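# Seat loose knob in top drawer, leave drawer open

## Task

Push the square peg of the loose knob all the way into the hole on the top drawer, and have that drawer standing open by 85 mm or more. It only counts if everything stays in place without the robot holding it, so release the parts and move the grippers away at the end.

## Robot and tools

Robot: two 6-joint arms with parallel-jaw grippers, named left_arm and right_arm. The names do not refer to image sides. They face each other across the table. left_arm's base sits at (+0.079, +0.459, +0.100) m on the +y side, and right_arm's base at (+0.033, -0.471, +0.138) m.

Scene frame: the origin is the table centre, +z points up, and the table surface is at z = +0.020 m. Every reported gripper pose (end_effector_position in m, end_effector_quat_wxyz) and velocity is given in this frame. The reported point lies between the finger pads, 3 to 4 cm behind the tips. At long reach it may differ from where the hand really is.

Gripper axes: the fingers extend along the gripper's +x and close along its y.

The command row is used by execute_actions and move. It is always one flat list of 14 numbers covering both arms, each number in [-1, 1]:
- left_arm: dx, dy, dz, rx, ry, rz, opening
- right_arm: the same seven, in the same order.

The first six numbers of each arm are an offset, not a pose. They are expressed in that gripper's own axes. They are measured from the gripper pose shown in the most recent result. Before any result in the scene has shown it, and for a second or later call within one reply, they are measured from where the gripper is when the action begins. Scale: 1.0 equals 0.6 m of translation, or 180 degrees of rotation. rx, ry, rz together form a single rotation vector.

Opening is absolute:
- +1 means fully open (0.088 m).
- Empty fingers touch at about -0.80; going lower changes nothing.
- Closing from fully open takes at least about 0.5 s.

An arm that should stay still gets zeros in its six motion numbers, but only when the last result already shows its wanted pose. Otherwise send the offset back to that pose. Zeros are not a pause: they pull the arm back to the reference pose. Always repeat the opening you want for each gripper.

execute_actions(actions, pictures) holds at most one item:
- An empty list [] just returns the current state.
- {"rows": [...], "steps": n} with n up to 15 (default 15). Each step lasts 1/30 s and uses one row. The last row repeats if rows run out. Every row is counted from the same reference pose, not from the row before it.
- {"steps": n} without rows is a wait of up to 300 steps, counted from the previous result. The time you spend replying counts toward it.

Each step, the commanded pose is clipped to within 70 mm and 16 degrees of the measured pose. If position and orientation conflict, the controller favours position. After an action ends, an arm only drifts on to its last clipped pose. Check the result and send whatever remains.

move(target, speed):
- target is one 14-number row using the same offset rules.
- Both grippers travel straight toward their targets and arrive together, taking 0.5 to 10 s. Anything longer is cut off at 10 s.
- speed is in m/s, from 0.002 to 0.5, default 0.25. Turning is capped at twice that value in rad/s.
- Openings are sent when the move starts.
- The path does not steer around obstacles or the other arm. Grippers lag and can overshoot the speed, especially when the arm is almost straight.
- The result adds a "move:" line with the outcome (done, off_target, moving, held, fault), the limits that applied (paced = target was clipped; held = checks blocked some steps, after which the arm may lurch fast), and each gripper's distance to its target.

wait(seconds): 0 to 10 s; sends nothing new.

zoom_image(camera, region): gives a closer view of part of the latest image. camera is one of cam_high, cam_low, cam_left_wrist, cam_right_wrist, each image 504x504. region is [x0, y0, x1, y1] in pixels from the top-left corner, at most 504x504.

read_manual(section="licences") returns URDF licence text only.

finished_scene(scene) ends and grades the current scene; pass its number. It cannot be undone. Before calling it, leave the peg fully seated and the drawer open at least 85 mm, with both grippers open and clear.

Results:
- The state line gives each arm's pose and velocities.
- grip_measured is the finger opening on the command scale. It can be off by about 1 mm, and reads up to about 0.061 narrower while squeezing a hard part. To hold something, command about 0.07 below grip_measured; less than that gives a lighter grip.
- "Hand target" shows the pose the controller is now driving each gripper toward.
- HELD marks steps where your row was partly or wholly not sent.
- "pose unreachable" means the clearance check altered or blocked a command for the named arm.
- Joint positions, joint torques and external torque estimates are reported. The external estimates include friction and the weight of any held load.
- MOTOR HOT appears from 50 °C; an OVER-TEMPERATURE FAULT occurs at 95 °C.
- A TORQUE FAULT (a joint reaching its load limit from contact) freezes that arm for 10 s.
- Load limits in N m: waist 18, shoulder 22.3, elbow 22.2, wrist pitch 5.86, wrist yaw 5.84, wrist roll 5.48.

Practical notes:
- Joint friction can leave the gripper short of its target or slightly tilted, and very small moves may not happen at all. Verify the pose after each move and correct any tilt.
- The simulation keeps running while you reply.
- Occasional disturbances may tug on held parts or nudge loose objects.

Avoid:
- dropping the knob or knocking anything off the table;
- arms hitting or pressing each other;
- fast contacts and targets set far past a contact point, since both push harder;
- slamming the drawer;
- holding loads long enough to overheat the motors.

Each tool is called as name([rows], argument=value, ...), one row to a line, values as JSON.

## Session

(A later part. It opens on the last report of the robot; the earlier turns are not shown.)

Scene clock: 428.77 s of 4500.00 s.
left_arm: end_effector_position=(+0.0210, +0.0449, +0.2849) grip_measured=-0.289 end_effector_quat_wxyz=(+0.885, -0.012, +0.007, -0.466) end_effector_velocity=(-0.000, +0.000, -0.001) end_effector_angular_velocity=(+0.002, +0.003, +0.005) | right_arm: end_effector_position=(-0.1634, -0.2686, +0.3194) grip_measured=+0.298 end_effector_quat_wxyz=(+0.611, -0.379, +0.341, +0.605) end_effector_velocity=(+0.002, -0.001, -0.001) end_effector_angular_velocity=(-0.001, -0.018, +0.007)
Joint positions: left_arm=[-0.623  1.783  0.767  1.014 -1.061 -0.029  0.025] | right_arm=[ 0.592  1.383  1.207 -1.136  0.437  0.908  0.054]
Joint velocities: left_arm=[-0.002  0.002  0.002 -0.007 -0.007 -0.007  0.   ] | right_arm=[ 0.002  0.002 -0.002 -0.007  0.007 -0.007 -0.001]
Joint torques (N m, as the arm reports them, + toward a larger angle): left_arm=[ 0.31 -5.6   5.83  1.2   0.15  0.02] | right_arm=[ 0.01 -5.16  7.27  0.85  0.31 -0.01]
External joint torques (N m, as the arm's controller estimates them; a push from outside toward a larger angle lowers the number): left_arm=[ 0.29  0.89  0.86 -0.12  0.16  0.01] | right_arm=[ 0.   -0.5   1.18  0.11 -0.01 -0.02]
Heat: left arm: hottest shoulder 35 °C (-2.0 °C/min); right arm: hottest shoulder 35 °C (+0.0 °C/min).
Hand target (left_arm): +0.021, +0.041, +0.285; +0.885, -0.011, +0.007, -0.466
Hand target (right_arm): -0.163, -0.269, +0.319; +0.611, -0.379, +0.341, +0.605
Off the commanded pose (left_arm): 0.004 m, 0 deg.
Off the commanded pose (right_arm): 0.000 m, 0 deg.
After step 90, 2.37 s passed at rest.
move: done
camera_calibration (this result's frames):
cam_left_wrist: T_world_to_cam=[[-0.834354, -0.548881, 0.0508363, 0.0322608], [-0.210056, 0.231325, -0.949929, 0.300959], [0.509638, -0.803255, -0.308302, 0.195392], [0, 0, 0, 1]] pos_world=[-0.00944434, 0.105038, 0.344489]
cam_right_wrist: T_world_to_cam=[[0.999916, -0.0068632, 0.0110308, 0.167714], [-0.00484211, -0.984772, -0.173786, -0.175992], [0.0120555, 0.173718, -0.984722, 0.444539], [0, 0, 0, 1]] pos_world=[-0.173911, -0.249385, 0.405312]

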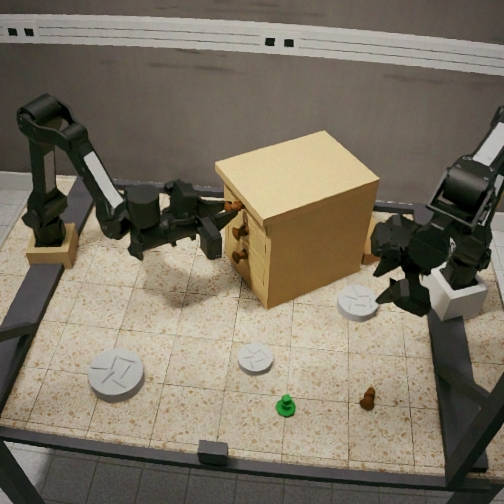

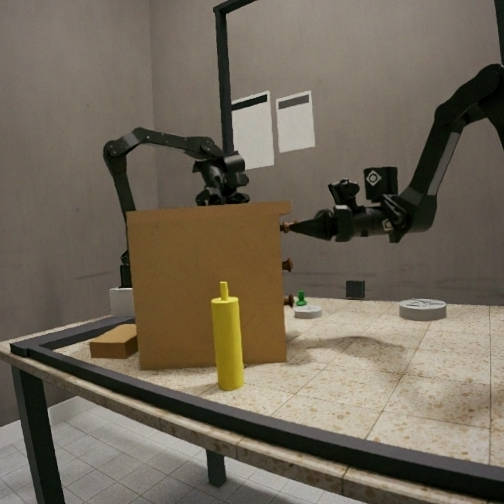

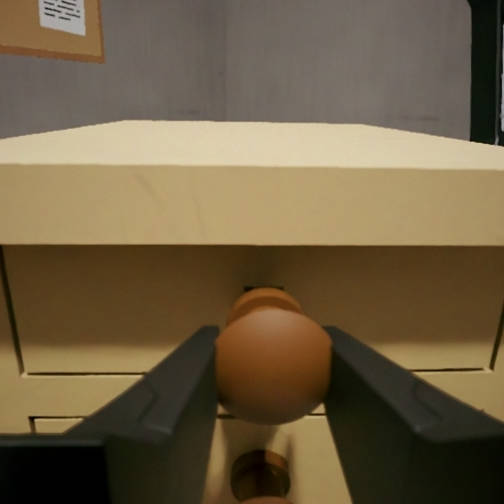

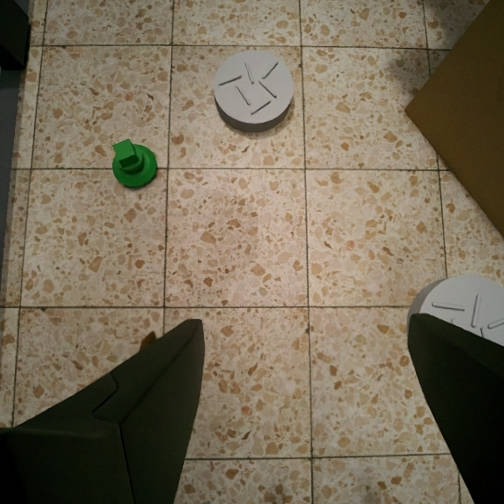

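move(target=[0.012,-0.005,0,0,0,0,-0.36,0,0,0,0,0,0,0.3], speed=0.015)

zoom_image(camera="cam_left_wrist", region=[190,220,340,340])

zoom_image(camera="cam_low", region=[260,190,360,280])

Scene clock: 432.33 s of 4500.00 s.
left_arm: end_effector_position=(+0.0226, +0.0416, +0.2851) grip_measured=-0.289 end_effector_quat_wxyz=(+0.885, -0.011, +0.007, -0.465) end_effector_velocity=(-0.000, +0.001, -0.001) end_effector_angular_velocity=(+0.011, -0.001, +0.005) | right_arm: end_effector_position=(-0.1634, -0.2686, +0.3194) grip_measured=+0.298 end_effector_quat_wxyz=(+0.611, -0.379, +0.341, +0.605) end_effector_velocity=(-0.001, -0.001, -0.002) end_effector_angular_velocity=(-0.005, -0.005, +0.024)
Joint positions: left_arm=[-0.614  1.79   0.777  1.011 -1.054 -0.029  0.025] | right_arm=[ 0.592  1.383  1.207 -1.136  0.437  0.908  0.054]
Joint velocities: left_arm=[-0.002 -0.002  0.002 -0.022 -0.007 -0.007 -0.   ] | right_arm=[ 0.002 -0.002 -0.007  0.007 -0.007 -0.022  0.   ]
Joint torques (N m, as the arm reports them, + toward a larger angle): left_arm=[ 0.56 -5.41  6.06  1.18  0.24  0.05] | right_arm=[ 0.   -5.17  7.25  0.84  0.31 -0.01]
External joint torques (N m, as the arm's controller estimates them; a push from outside toward a larger angle lowers the number): left_arm=[ 0.55  1.17  1.05 -0.15  0.25  0.04] | right_arm=[-0.02 -0.54  1.17  0.09 -0.01 -0.02]
Heat: left arm: hottest shoulder 35 °C (-2.0 °C/min); right arm: hottest shoulder 35 °C (+0.0 °C/min).
Hand target (left_arm): +0.023, +0.037, +0.285; +0.885, -0.012, +0.007, -0.466
Hand target (right_arm): -0.163, -0.269, +0.319; +0.611, -0.379, +0.341, +0.605
Off the commanded pose (left_arm): 0.004 m, 0 deg.
Off the commanded pose (right_arm): 0.000 m, 0 deg.
move: done
camera_calibration (this result's frames):
cam_left_wrist: T_world_to_cam=[[-0.833732, -0.549853, 0.0505175, 0.0318838], [-0.210177, 0.231417, -0.94988, 0.302181], [0.510604, -0.802563, -0.308506, 0.192068], [0, 0, 0, 1]] pos_world=[-0.00797686, 0.101748, 0.34468]
cam_right_wrist: T_world_to_cam=[[0.999916, -0.0068632, 0.0110308, 0.167714], [-0.00484211, -0.984772, -0.173786, -0.175992], [0.0120555, 0.173718, -0.984722, 0.444539], [0, 0, 0, 1]] pos_world=[-0.173911, -0.249385, 0.405312]

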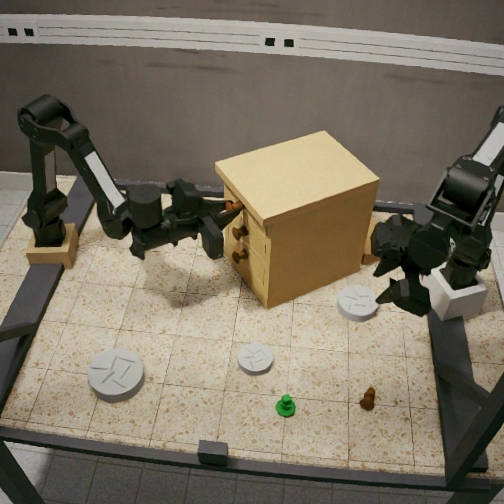

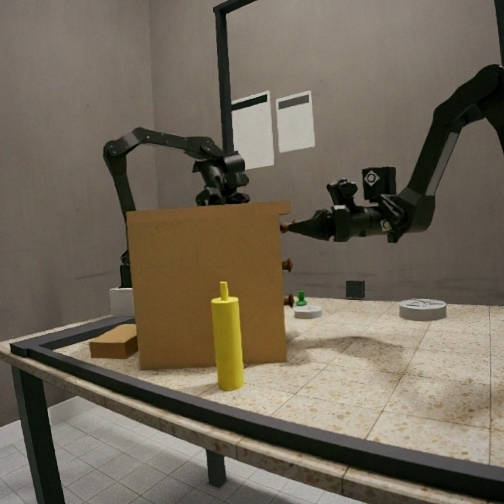

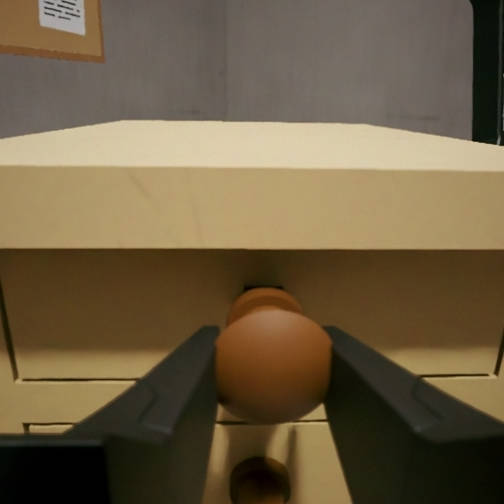

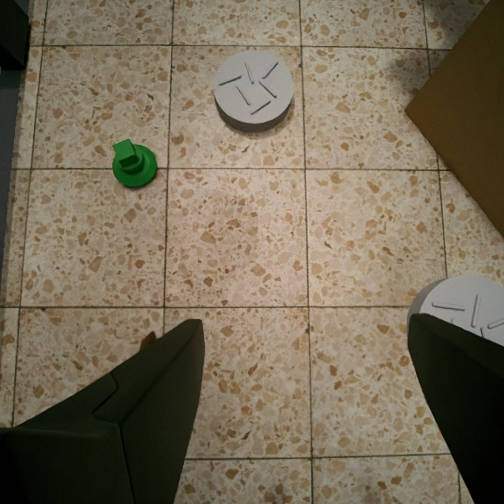

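Region (190, 220, 340, 340) of cam_left_wrist's 504x504 image, scaled by 3.360, with more detail than that image has; it fills the top 403 rows of this view, and the rest is white.

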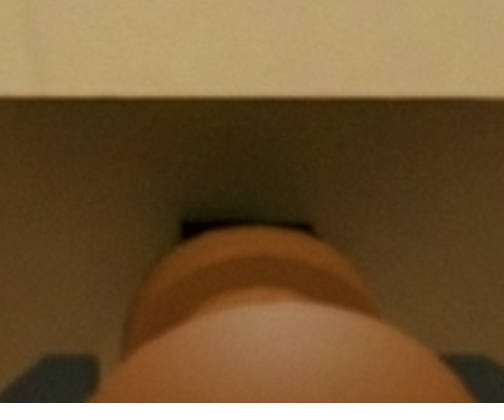

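Region (260, 190, 360, 280) of cam_low's 504x504 image, scaled by 5.040, with more detail than that image has; it fills the top 454 rows of this view, and the rest is white.

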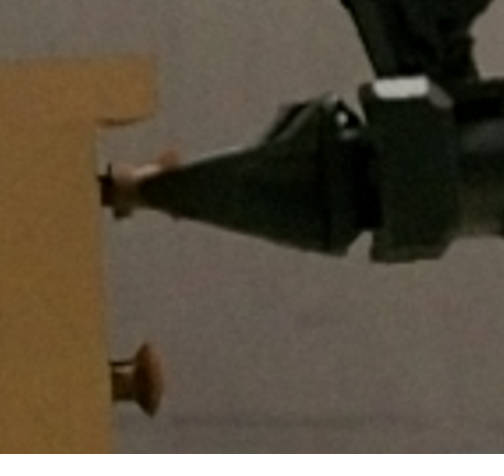

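move(target=[0.010,-0.004,0,0,0,0,-0.36,0,0,0,0,0,0,0.3], speed=0.015)

zoom_image(camera="cam_left_wrist", region=[190,220,340,340])

zoom_image(camera="cam_low", region=[260,190,360,280])

Scene clock: 437.23 s of 4500.00 s.
left_arm: end_effector_position=(+0.0227, +0.0407, +0.2847) grip_measured=-0.289 end_effector_quat_wxyz=(+0.885, -0.010, +0.007, -0.465) end_effector_velocity=(-0.000, +0.001, -0.001) end_effector_angular_velocity=(+0.003, +0.011, +0.005) | right_arm: end_effector_position=(-0.1634, -0.2686, +0.3194) grip_measured=+0.298 end_effector_quat_wxyz=(+0.611, -0.379, +0.341, +0.605) end_effector_velocity=(+0.001, -0.001, +0.001) end_effector_angular_velocity=(-0.008, -0.002, +0.006)
Joint positions: left_arm=[-0.613  1.793  0.78   1.008 -1.052 -0.029  0.025] | right_arm=[ 0.592  1.383  1.207 -1.136  0.437  0.908  0.054]
Joint velocities: left_arm=[-0.002 -0.002  0.002 -0.022 -0.007 -0.022  0.   ] | right_arm=[-0.002 -0.002  0.002 -0.007 -0.007 -0.007 -0.   ]
Joint torques (N m, as the arm reports them, + toward a larger angle): left_arm=[ 0.93 -5.38  6.32  1.14  0.32  0.07] | right_arm=[ 0.01 -5.15  7.27  0.83  0.31  0.  ]
External joint torques (N m, as the arm's controller estimates them; a push from outside toward a larger angle lowers the number): left_arm=[ 0.93  1.14  1.34 -0.17  0.32  0.06] | right_arm=[ 0.01 -0.42  1.12  0.08 -0.02 -0.01]
Heat: left arm: hottest shoulder 35 °C (-1.0 °C/min); right arm: hottest shoulder 35 °C (+0.0 °C/min).
Hand target (left_arm): +0.024, +0.035, +0.285; +0.885, -0.011, +0.007, -0.465
Hand target (right_arm): -0.163, -0.269, +0.319; +0.611, -0.379, +0.341, +0.605
Off the commanded pose (left_arm): 0.006 m, 0 deg.
Off the commanded pose (right_arm): 0.000 m, 0 deg.
After step 90, 1.20 s passed at rest.
move: done
camera_calibration (this result's frames):
cam_left_wrist: T_world_to_cam=[[-0.833991, -0.549637, 0.0485583, 0.0320325], [-0.209149, 0.233458, -0.949607, 0.301919], [0.510603, -0.80212, -0.309658, 0.191513], [0, 0, 0, 1]] pos_world=[-0.00792624, 0.100737, 0.344453]
cam_right_wrist: T_world_to_cam=[[0.999916, -0.0068632, 0.0110308, 0.167714], [-0.00484211, -0.984772, -0.173786, -0.175992], [0.0120555, 0.173718, -0.984722, 0.444539], [0, 0, 0, 1]] pos_world=[-0.173911, -0.249385, 0.405312]

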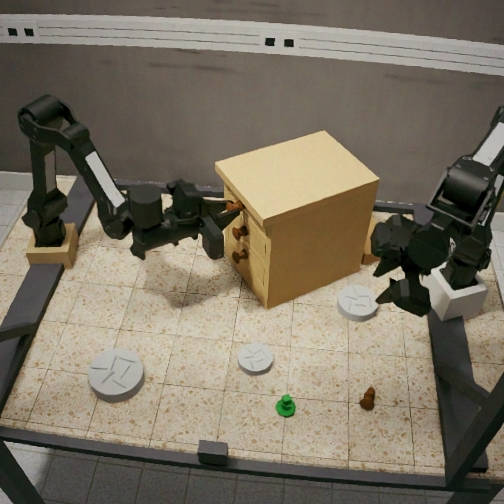

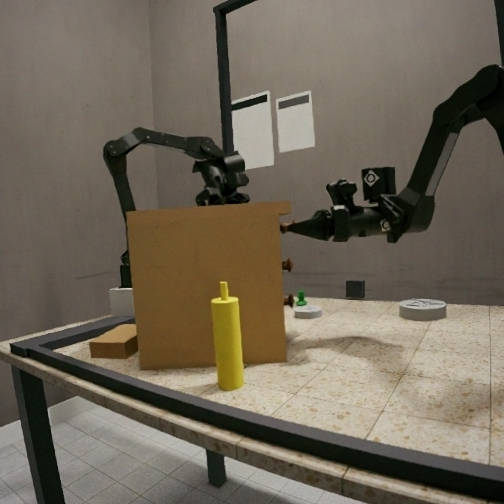

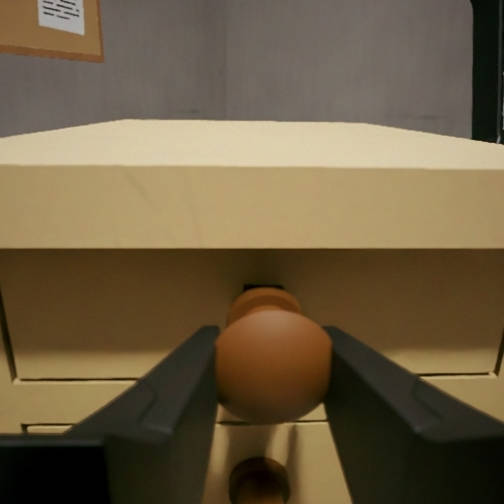

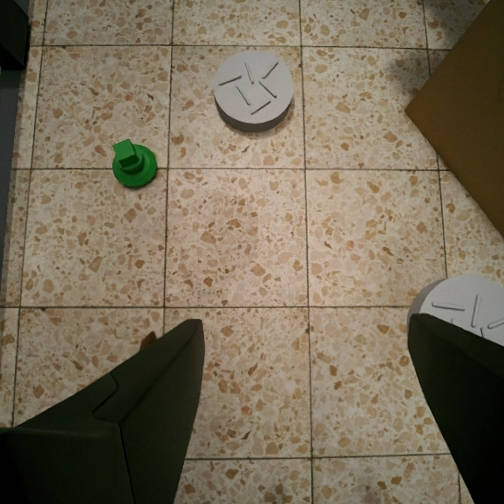

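Region (190, 220, 340, 340) of cam_left_wrist's 504x504 image, scaled by 3.360, with more detail than that image has; it fills the top 403 rows of this view, and the rest is white.

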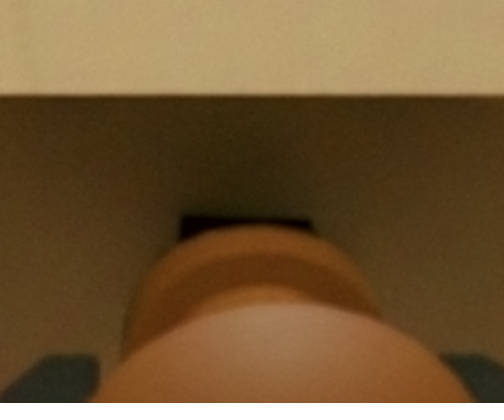

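Region (260, 190, 360, 280) of cam_low's 504x504 image, scaled by 5.040, with more detail than that image has; it fills the top 454 rows of this view, and the rest is white.

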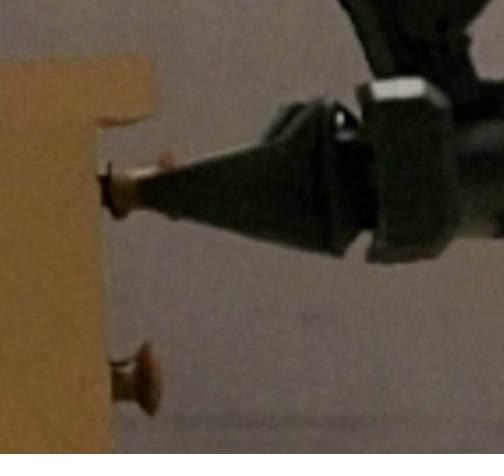

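move(target=[-0.008,0,0.002,0,0,0,-0.36,0,0,0,0,0,0,0.3], speed=0.015)

zoom_image(camera="cam_left_wrist", region=[190,220,340,340])

zoom_image(camera="cam_low", region=[260,190,360,280])

Scene clock: 448.30 s of 4500.00 s.
left_arm: end_effector_position=(+0.0200, +0.0419, +0.2845) grip_measured=-0.289 end_effector_quat_wxyz=(+0.885, -0.009, +0.007, -0.466) end_effector_velocity=(-0.001, +0.002, -0.002) end_effector_angular_velocity=(+0.015, -0.011, -0.000) | right_arm: end_effector_position=(-0.1634, -0.2686, +0.3194) grip_measured=+0.298 end_effector_quat_wxyz=(+0.611, -0.379, +0.341, +0.605) end_effector_velocity=(+0.003, -0.006, -0.004) end_effector_angular_velocity=(-0.033, -0.015, +0.014)
Joint positions: left_arm=[-0.621  1.793  0.78   1.006 -1.059 -0.029  0.025] | right_arm=[ 0.592  1.383  1.207 -1.136  0.437  0.908  0.054]
Joint velocities: left_arm=[-0.007 -0.002 -0.007 -0.007 -0.007  0.007 -0.   ] | right_arm=[ 0.002 -0.002 -0.007 -0.022 -0.022 -0.007  0.   ]
Joint torques (N m, as the arm reports them, + toward a larger angle): left_arm=[-0.45 -7.92  3.94  1.2  -0.26  0.01] | right_arm=[ 0.04 -5.2   7.29  0.83  0.31  0.  ]
External joint torques (N m, as the arm's controller estimates them; a push from outside toward a larger angle lowers the number): left_arm=[-0.43 -1.33 -1.08 -0.12 -0.26  0.  ] | right_arm=[ 0.04 -0.52  1.23  0.11 -0.01 -0.01]
Heat: left arm: hottest elbow 36 °C (+0.0 °C/min); right arm: hottest elbow 36 °C (+1.0 °C/min).
Hand target (left_arm): +0.020, +0.045, +0.286; +0.885, -0.010, +0.007, -0.465
Hand target (right_arm): -0.163, -0.269, +0.319; +0.611, -0.379, +0.341, +0.605
Off the commanded pose (left_arm): 0.003 m, 0 deg.
Off the commanded pose (right_arm): 0.000 m, 0 deg.
After step 90, 7.37 s passed at rest.
move: done
camera_calibration (this result's frames):
cam_left_wrist: T_world_to_cam=[[-0.834863, -0.548429, 0.0472276, 0.030826], [-0.208124, 0.235063, -0.949437, 0.300704], [0.509597, -0.802478, -0.310386, 0.193915], [0, 0, 0, 1]] pos_world=[-0.0104991, 0.101834, 0.344232]
cam_right_wrist: T_world_to_cam=[[0.999916, -0.0068632, 0.0110308, 0.167714], [-0.00484211, -0.984772, -0.173786, -0.175992], [0.0120555, 0.173718, -0.984722, 0.444539], [0, 0, 0, 1]] pos_world=[-0.173911, -0.249385, 0.405312]

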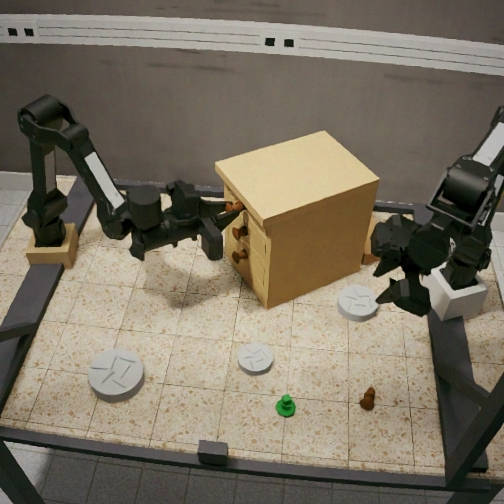

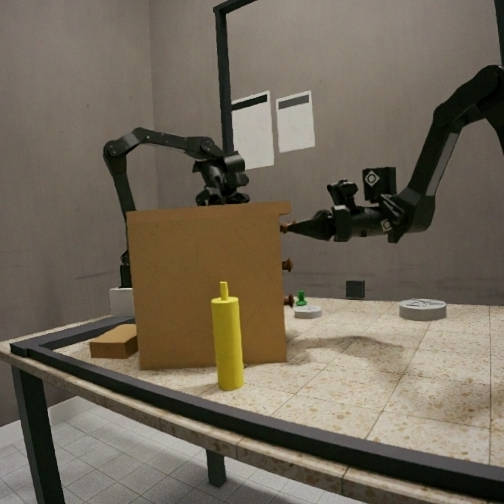

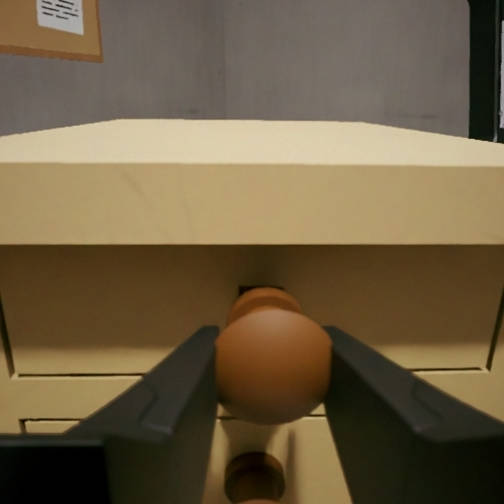

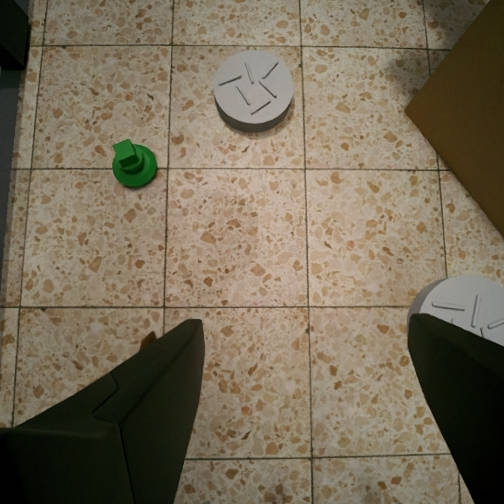

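Region (190, 220, 340, 340) of cam_left_wrist's 504x504 image, scaled by 3.360, with more detail than that image has; it fills the top 403 rows of this view, and the rest is white.

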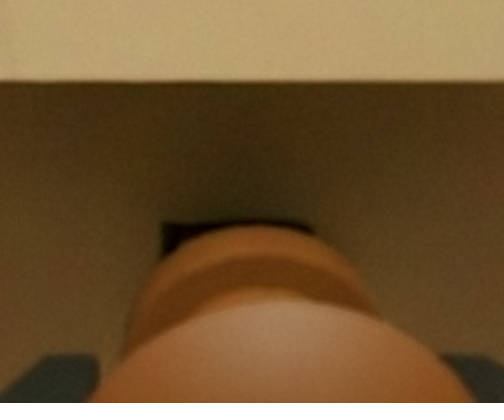

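Region (260, 190, 360, 280) of cam_low's 504x504 image, scaled by 5.040, with more detail than that image has; it fills the top 454 rows of this view, and the rest is white.

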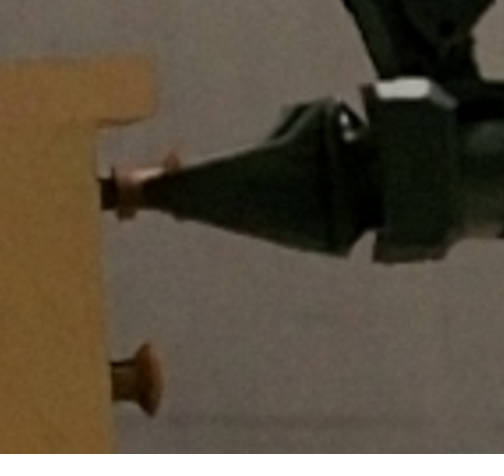

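move(target=[0,0,0.005,0,0,0,-0.36,0,0,0,0,0,0,0.3], speed=0.015)

zoom_image(camera="cam_left_wrist", region=[190,220,340,340])

zoom_image(camera="cam_low", region=[260,190,360,280])

Scene clock: 454.97 s of 4500.00 s.
left_arm: end_effector_position=(+0.0202, +0.0420, +0.2828) grip_measured=-0.289 end_effector_quat_wxyz=(+0.885, -0.004, +0.007, -0.465) end_effector_velocity=(+0.002, +0.001, -0.003) end_effector_angular_velocity=(+0.016, -0.004, +0.010) | right_arm: end_effector_position=(-0.1634, -0.2686, +0.3194) grip_measured=+0.298 end_effector_quat_wxyz=(+0.611, -0.379, +0.341, +0.605) end_effector_velocity=(+0.002, -0.001, -0.001) end_effector_angular_velocity=(-0.010, -0.006, +0.006)
Joint positions: left_arm=[-0.621  1.793  0.779  0.995 -1.06  -0.029  0.025] | right_arm=[ 0.592  1.383  1.207 -1.136  0.437  0.908  0.054]
Joint velocities: left_arm=[ 0.002 -0.002 -0.002 -0.022 -0.007 -0.007 -0.   ] | right_arm=[-0.002 -0.002 -0.002 -0.007 -0.007 -0.007  0.   ]
Joint torques (N m, as the arm reports them, + toward a larger angle): left_arm=[-0.05 -7.71  5.01  1.19 -0.02  0.05] | right_arm=[-0.02 -5.18  7.3   0.84  0.31 -0.01]
External joint torques (N m, as the arm's controller estimates them; a push from outside toward a larger angle lowers the number): left_arm=[-0.12 -1.13  0.01 -0.13 -0.01  0.04] | right_arm=[-0.03 -0.49  1.2   0.09 -0.01 -0.02]
Heat: left arm: hottest shoulder 36 °C (+0.0 °C/min); right arm: hottest elbow 36 °C (+1.0 °C/min).
Hand target (left_arm): +0.020, +0.042, +0.287; +0.885, -0.009, +0.007, -0.466
Hand target (right_arm): -0.163, -0.269, +0.319; +0.611, -0.379, +0.341, +0.605
Off the commanded pose (left_arm): 0.005 m, 1 deg.
Off the commanded pose (right_arm): 0.000 m, 0 deg.
After step 90, 2.97 s passed at rest.
move: done
camera_calibration (this result's frames):
cam_left_wrist: T_world_to_cam=[[-0.834658, -0.5495, 0.0373675, 0.0339241], [-0.203504, 0.244643, -0.948017, 0.2982], [0.511793, -0.798874, -0.316019, 0.194835], [0, 0, 0, 1]] pos_world=[-0.0107153, 0.101337, 0.343003]
cam_right_wrist: T_world_to_cam=[[0.999916, -0.0068632, 0.0110308, 0.167714], [-0.00484211, -0.984772, -0.173786, -0.175992], [0.0120555, 0.173718, -0.984722, 0.444539], [0, 0, 0, 1]] pos_world=[-0.173911, -0.249385, 0.405312]

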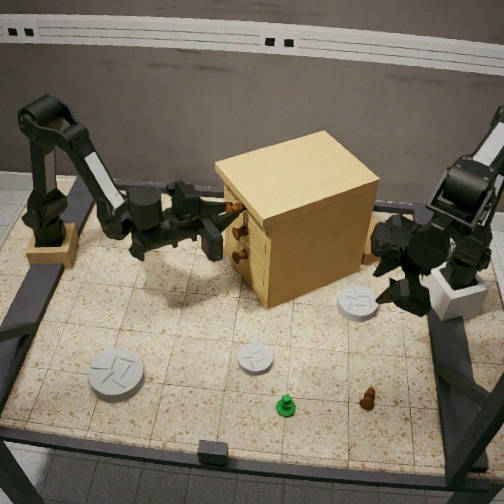

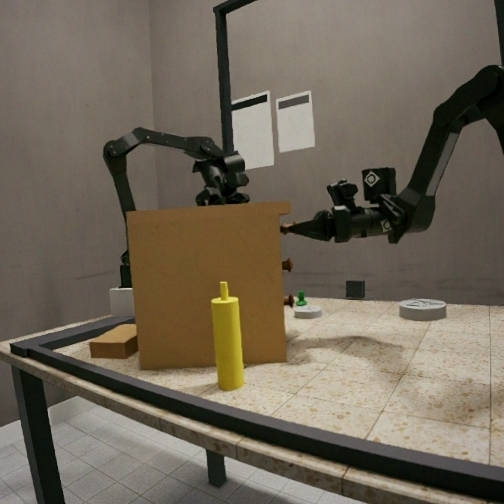

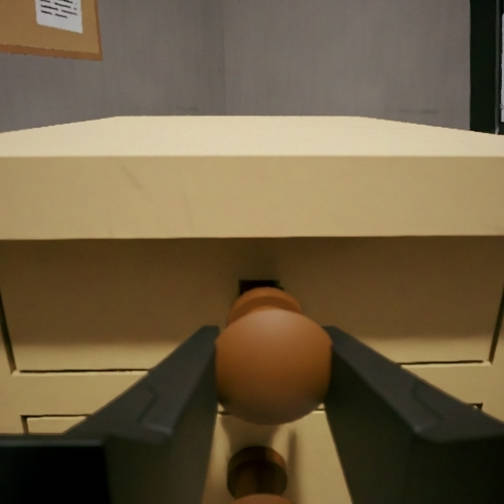

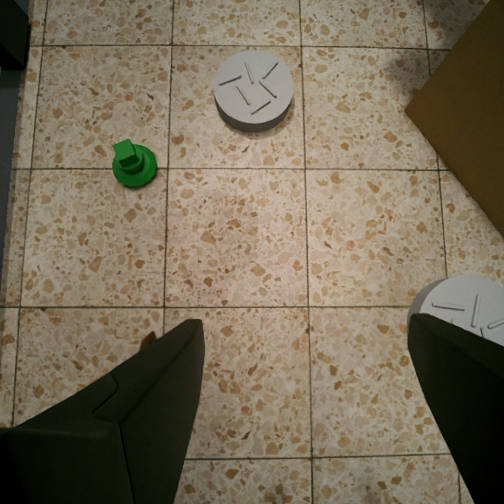

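Region (190, 220, 340, 340) of cam_left_wrist's 504x504 image, scaled by 3.360, with more detail than that image has; it fills the top 403 rows of this view, and the rest is white.

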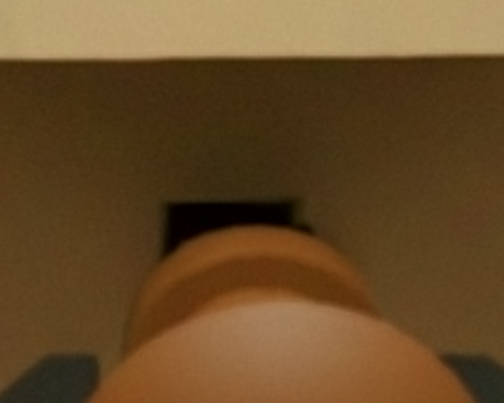

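Region (260, 190, 360, 280) of cam_low's 504x504 image, scaled by 5.040, with more detail than that image has; it fills the top 454 rows of this view, and the rest is white.

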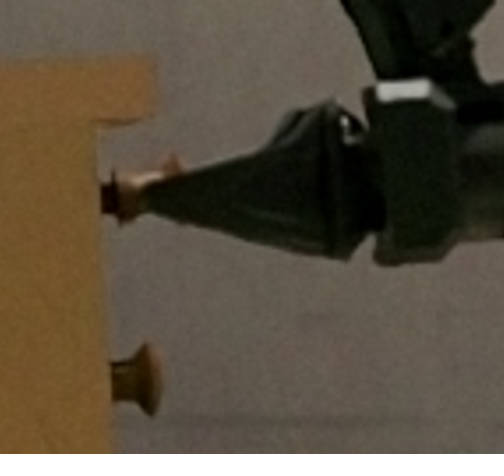

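move(target=[0,0,0.004,0,-0.006,0,-0.36,0,0,0,0,0,0,0.3], speed=0.015)

zoom_image(camera="cam_left_wrist", region=[190,220,340,340])

zoom_image(camera="cam_low", region=[260,190,360,280])

Scene clock: 466.00 s of 4500.00 s.
left_arm: end_effector_position=(+0.0202, +0.0420, +0.2891) grip_measured=-0.289 end_effector_quat_wxyz=(+0.885, -0.013, -0.001, -0.466) end_effector_velocity=(+0.002, +0.001, +0.001) end_effector_angular_velocity=(-0.011, +0.009, +0.010) | right_arm: end_effector_position=(-0.1634, -0.2686, +0.3194) grip_measured=+0.298 end_effector_quat_wxyz=(+0.611, -0.379, +0.341, +0.605) end_effector_velocity=(+0.002, -0.002, -0.004) end_effector_angular_velocity=(-0.015, -0.014, +0.006)
Joint positions: left_arm=[-0.621  1.793  0.779  1.04  -1.06   0.001  0.025] | right_arm=[ 0.592  1.383  1.207 -1.136  0.437  0.908  0.054]
Joint velocities: left_arm=[ 0.002 -0.002 -0.002  0.007 -0.007 -0.007 -0.   ] | right_arm=[-0.002  0.002 -0.007 -0.007 -0.007 -0.007  0.   ]
Joint torques (N m, as the arm reports them, + toward a larger angle): left_arm=[-0.1  -5.92  4.16  1.62 -0.02  0.09] | right_arm=[ 0.   -5.18  7.29  0.85  0.3   0.  ]
External joint torques (N m, as the arm's controller estimates them; a push from outside toward a larger angle lowers the number): left_arm=[-0.13  0.65 -0.84  0.31 -0.04  0.08] | right_arm=[ 0.   -0.53  1.2   0.11 -0.02 -0.01]
Heat: left arm: hottest shoulder 36 °C (+1.0 °C/min); right arm: hottest elbow 36 °C (+1.0 °C/min).
Hand target (left_arm): +0.020, +0.042, +0.285; +0.885, -0.008, -0.001, -0.465
Hand target (right_arm): -0.163, -0.269, +0.319; +0.611, -0.379, +0.341, +0.605
Off the commanded pose (left_arm): 0.004 m, 1 deg.
Off the commanded pose (right_arm): 0.000 m, 0 deg.
After step 90, 7.17 s passed at rest.
move: done
camera_calibration (this result's frames):
cam_left_wrist: T_world_to_cam=[[-0.834804, -0.548555, 0.0467925, 0.0309496], [-0.199402, 0.222041, -0.95443, 0.30695], [0.513168, -0.806093, -0.294743, 0.190984], [0, 0, 0, 1]] pos_world=[-0.0109638, 0.102773, 0.347805]
cam_right_wrist: T_world_to_cam=[[0.999916, -0.0068632, 0.0110308, 0.167714], [-0.00484211, -0.984772, -0.173786, -0.175992], [0.0120555, 0.173718, -0.984722, 0.444539], [0, 0, 0, 1]] pos_world=[-0.173911, -0.249385, 0.405312]

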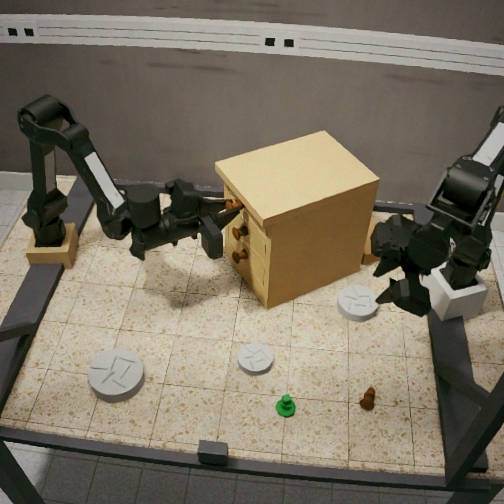

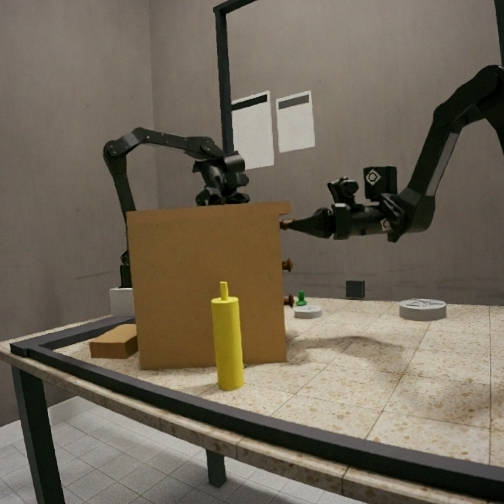

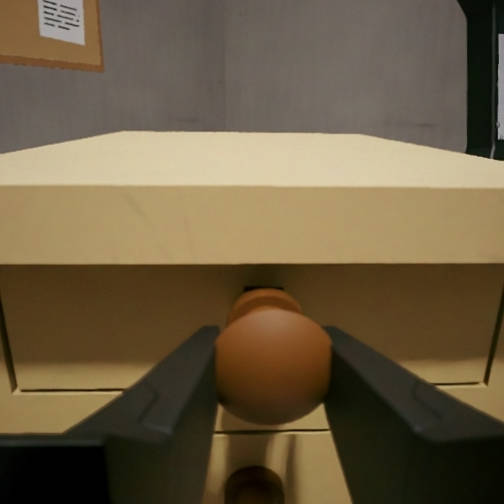

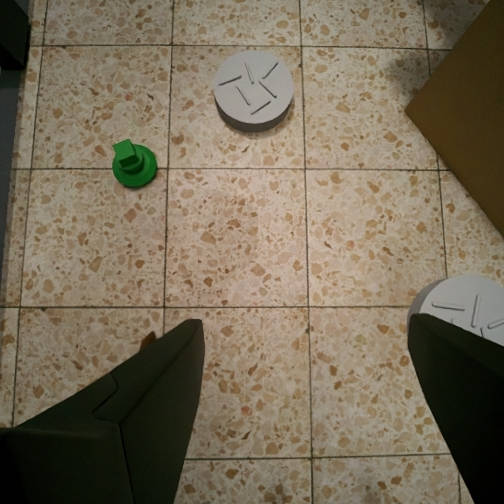

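Region (190, 220, 340, 340) of cam_left_wrist's 504x504 image, scaled by 3.360, with more detail than that image has; it fills the top 403 rows of this view, and the rest is white.

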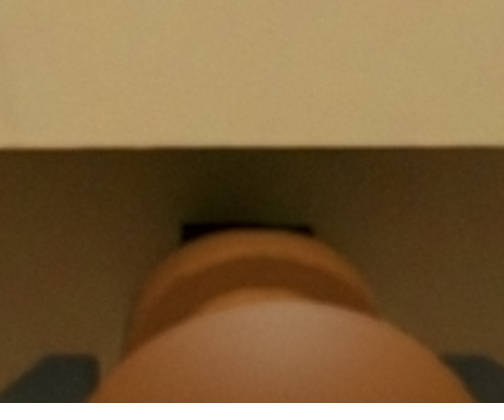

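Region (260, 190, 360, 280) of cam_low's 504x504 image, scaled by 5.040, with more detail than that image has; it fills the top 454 rows of this view, and the rest is white.

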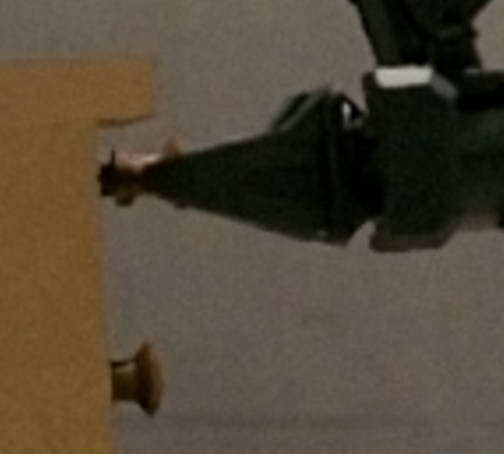

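move(target=[0,0,-0.005,0,0.009,0,-0.36,0,0,0,0,0,0,0.3], speed=0.015)

zoom_image(camera="cam_left_wrist", region=[190,220,340,340])

Scene clock: 478.43 s of 4500.00 s.
left_arm: end_effector_position=(+0.0202, +0.0421, +0.2784) grip_measured=-0.289 end_effector_quat_wxyz=(+0.885, +0.004, +0.011, -0.465) end_effector_velocity=(+0.002, +0.003, -0.003) end_effector_angular_velocity=(+0.007, +0.007, +0.020) | right_arm: end_effector_position=(-0.1634, -0.2686, +0.3194) grip_measured=+0.298 end_effector_quat_wxyz=(+0.611, -0.379, +0.341, +0.605) end_effector_velocity=(+0.002, -0.001, -0.000) end_effector_angular_velocity=(+0.002, -0.014, +0.007)
Joint positions: left_arm=[-0.621  1.793  0.779  0.964 -1.06  -0.045  0.025] | right_arm=[ 0.592  1.383  1.207 -1.136  0.437  0.908  0.054]
Joint velocities: left_arm=[-0.002 -0.002 -0.002 -0.022 -0.022 -0.022 -0.   ] | right_arm=[ 0.002 -0.002 -0.002 -0.007  0.007 -0.007 -0.   ]
Joint torques (N m, as the arm reports them, + toward a larger angle): left_arm=[-0.17 -8.31  5.3   1.2  -0.03 -0.06] | right_arm=[ 0.05 -5.15  7.29  0.84  0.3  -0.01]
External joint torques (N m, as the arm's controller estimates them; a push from outside toward a larger angle lowers the number): left_arm=[-0.18 -1.68  0.26 -0.14  0.   -0.06] | right_arm=[ 0.04 -0.44  1.19  0.1  -0.03 -0.02]
Heat: left arm: hottest shoulder 36 °C (+1.0 °C/min); right arm: hottest elbow 36 °C (+1.0 °C/min).
Hand target (left_arm): +0.020, +0.042, +0.286; +0.885, -0.007, +0.012, -0.466
Hand target (right_arm): -0.163, -0.269, +0.319; +0.611, -0.379, +0.341, +0.605
Off the commanded pose (left_arm): 0.008 m, 1 deg.
Off the commanded pose (right_arm): 0.000 m, 0 deg.
After step 90, 8.23 s passed at rest.
move: done
camera_calibration (this result's frames):
cam_left_wrist: T_world_to_cam=[[-0.834515, -0.550317, 0.0271235, 0.0370964], [-0.203448, 0.262018, -0.943375, 0.292017], [0.512049, -0.792778, -0.330619, 0.19733], [0, 0, 0, 1]] pos_world=[-0.0106747, 0.10034, 0.339717]
cam_right_wrist: T_world_to_cam=[[0.999916, -0.0068632, 0.0110308, 0.167714], [-0.00484211, -0.984772, -0.173786, -0.175992], [0.0120555, 0.173718, -0.984722, 0.444539], [0, 0, 0, 1]] pos_world=[-0.173911, -0.249385, 0.405312]

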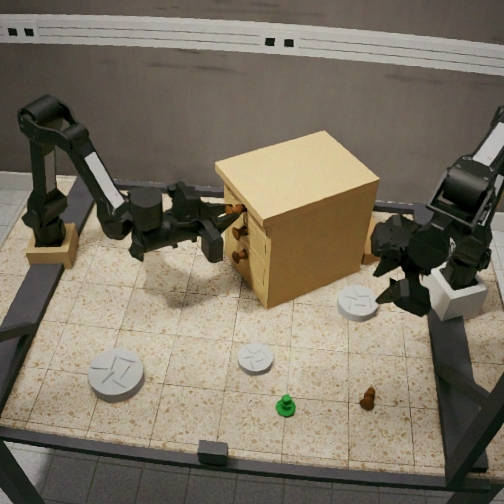

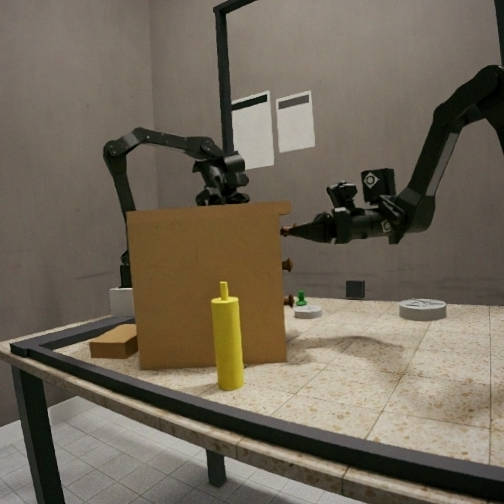

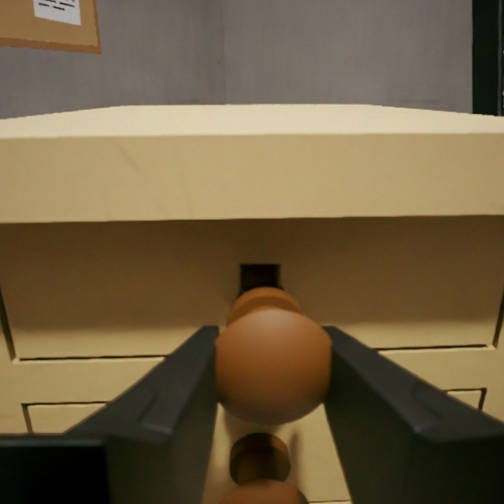

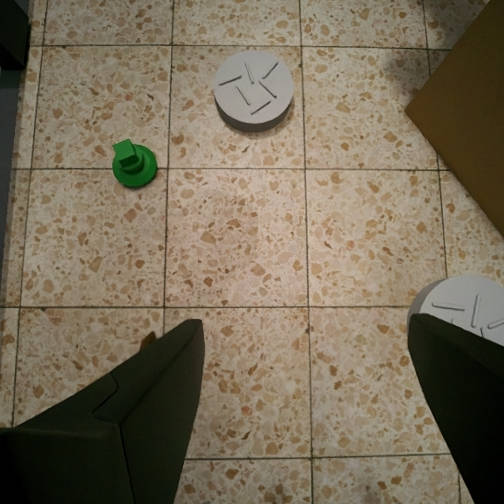

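Region (190, 220, 340, 340) of cam_left_wrist's 504x504 image, scaled by 3.360, with more detail than that image has; it fills the top 403 rows of this view, and the rest is white.

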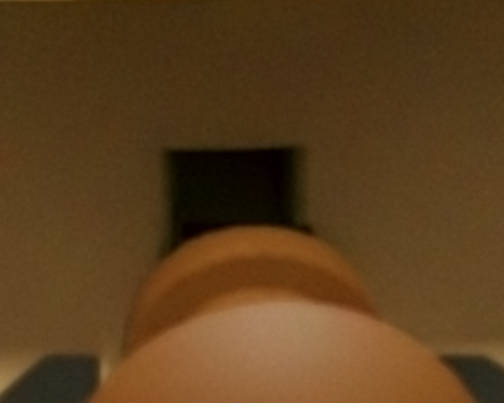

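move(target=[0,0,0.0026,0,-0.006,0,-0.36,0,0,0,0,0,0,0.3], speed=0.015)

zoom_image(camera="cam_left_wrist", region=[190,220,340,340])

Scene clock: 487.10 s of 4500.00 s.
left_arm: end_effector_position=(+0.0202, +0.0420, +0.2852) grip_measured=-0.289 end_effector_quat_wxyz=(+0.885, -0.007, +0.004, -0.466) end_effector_velocity=(-0.000, +0.001, -0.001) end_effector_angular_velocity=(+0.010, -0.017, +0.005) | right_arm: end_effector_position=(-0.1634, -0.2686, +0.3194) grip_measured=+0.298 end_effector_quat_wxyz=(+0.611, -0.379, +0.341, +0.605) end_effector_velocity=(+0.004, -0.003, -0.002) end_effector_angular_velocity=(-0.018, -0.018, +0.006)
Joint positions: left_arm=[-0.621  1.793  0.779  1.013 -1.06  -0.016  0.025] | right_arm=[ 0.592  1.383  1.207 -1.136  0.437  0.908  0.054]
Joint velocities: left_arm=[-0.002  0.002 -0.002  0.007 -0.007  0.022 -0.   ] | right_arm=[-0.002 -0.002 -0.002 -0.022 -0.007 -0.007  0.   ]
Joint torques (N m, as the arm reports them, + toward a larger angle): left_arm=[-0.09 -5.39  3.84  1.58 -0.04  0.08] | right_arm=[ 0.01 -5.16  7.29  0.84  0.31 -0.01]
External joint torques (N m, as the arm's controller estimates them; a push from outside toward a larger angle lowers the number): left_arm=[-0.14  1.14 -1.11  0.27 -0.03  0.07] | right_arm=[ 0.01 -0.46  1.21  0.12 -0.01 -0.02]
Heat: left arm: hottest shoulder 37 °C (+2.0 °C/min); right arm: hottest elbow 36 °C (+1.0 °C/min).
Hand target (left_arm): +0.020, +0.042, +0.280; +0.885, +0.000, +0.003, -0.465
Hand target (right_arm): -0.163, -0.269, +0.319; +0.611, -0.379, +0.341, +0.605
Off the commanded pose (left_arm): 0.005 m, 1 deg.
Off the commanded pose (right_arm): 0.000 m, 0 deg.
After step 90, 4.77 s passed at rest.
move: done
camera_calibration (this result's frames):
cam_left_wrist: T_world_to_cam=[[-0.834803, -0.549128, 0.0395264, 0.0331602], [-0.2007, 0.236684, -0.950631, 0.301496], [0.512663, -0.801523, -0.307794, 0.193312], [0, 0, 0, 1]] pos_world=[-0.0109118, 0.101794, 0.344801]
cam_right_wrist: T_world_to_cam=[[0.999916, -0.0068632, 0.0110308, 0.167714], [-0.00484211, -0.984772, -0.173786, -0.175992], [0.0120555, 0.173718, -0.984722, 0.444539], [0, 0, 0, 1]] pos_world=[-0.173911, -0.249385, 0.405312]

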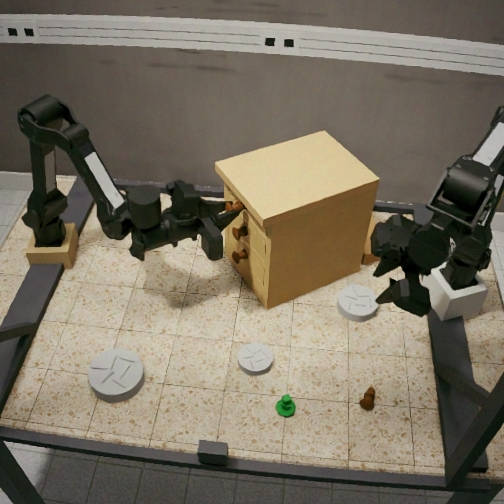

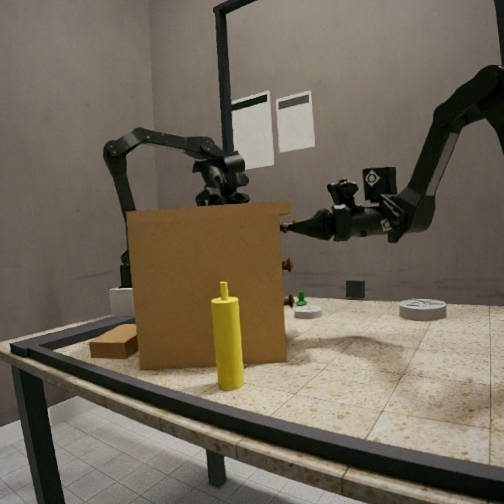

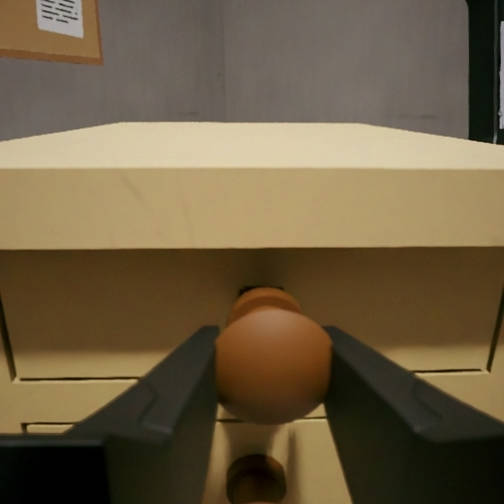

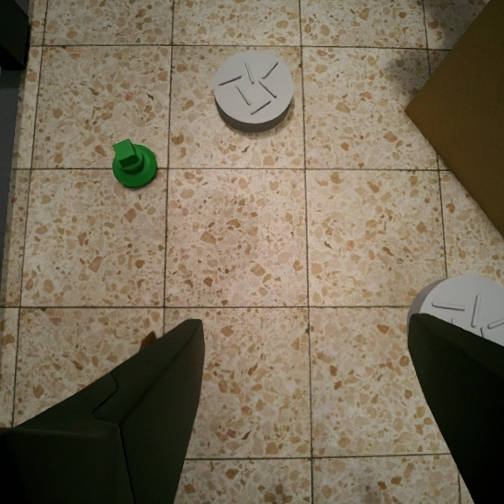

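Region (190, 220, 340, 340) of cam_left_wrist's 504x504 image, scaled by 3.360, with more detail than that image has; it fills the top 403 rows of this view, and the rest is white.

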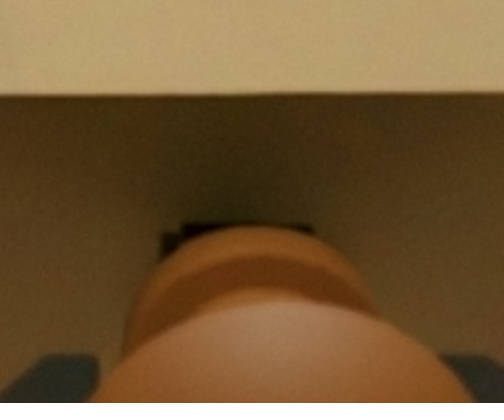

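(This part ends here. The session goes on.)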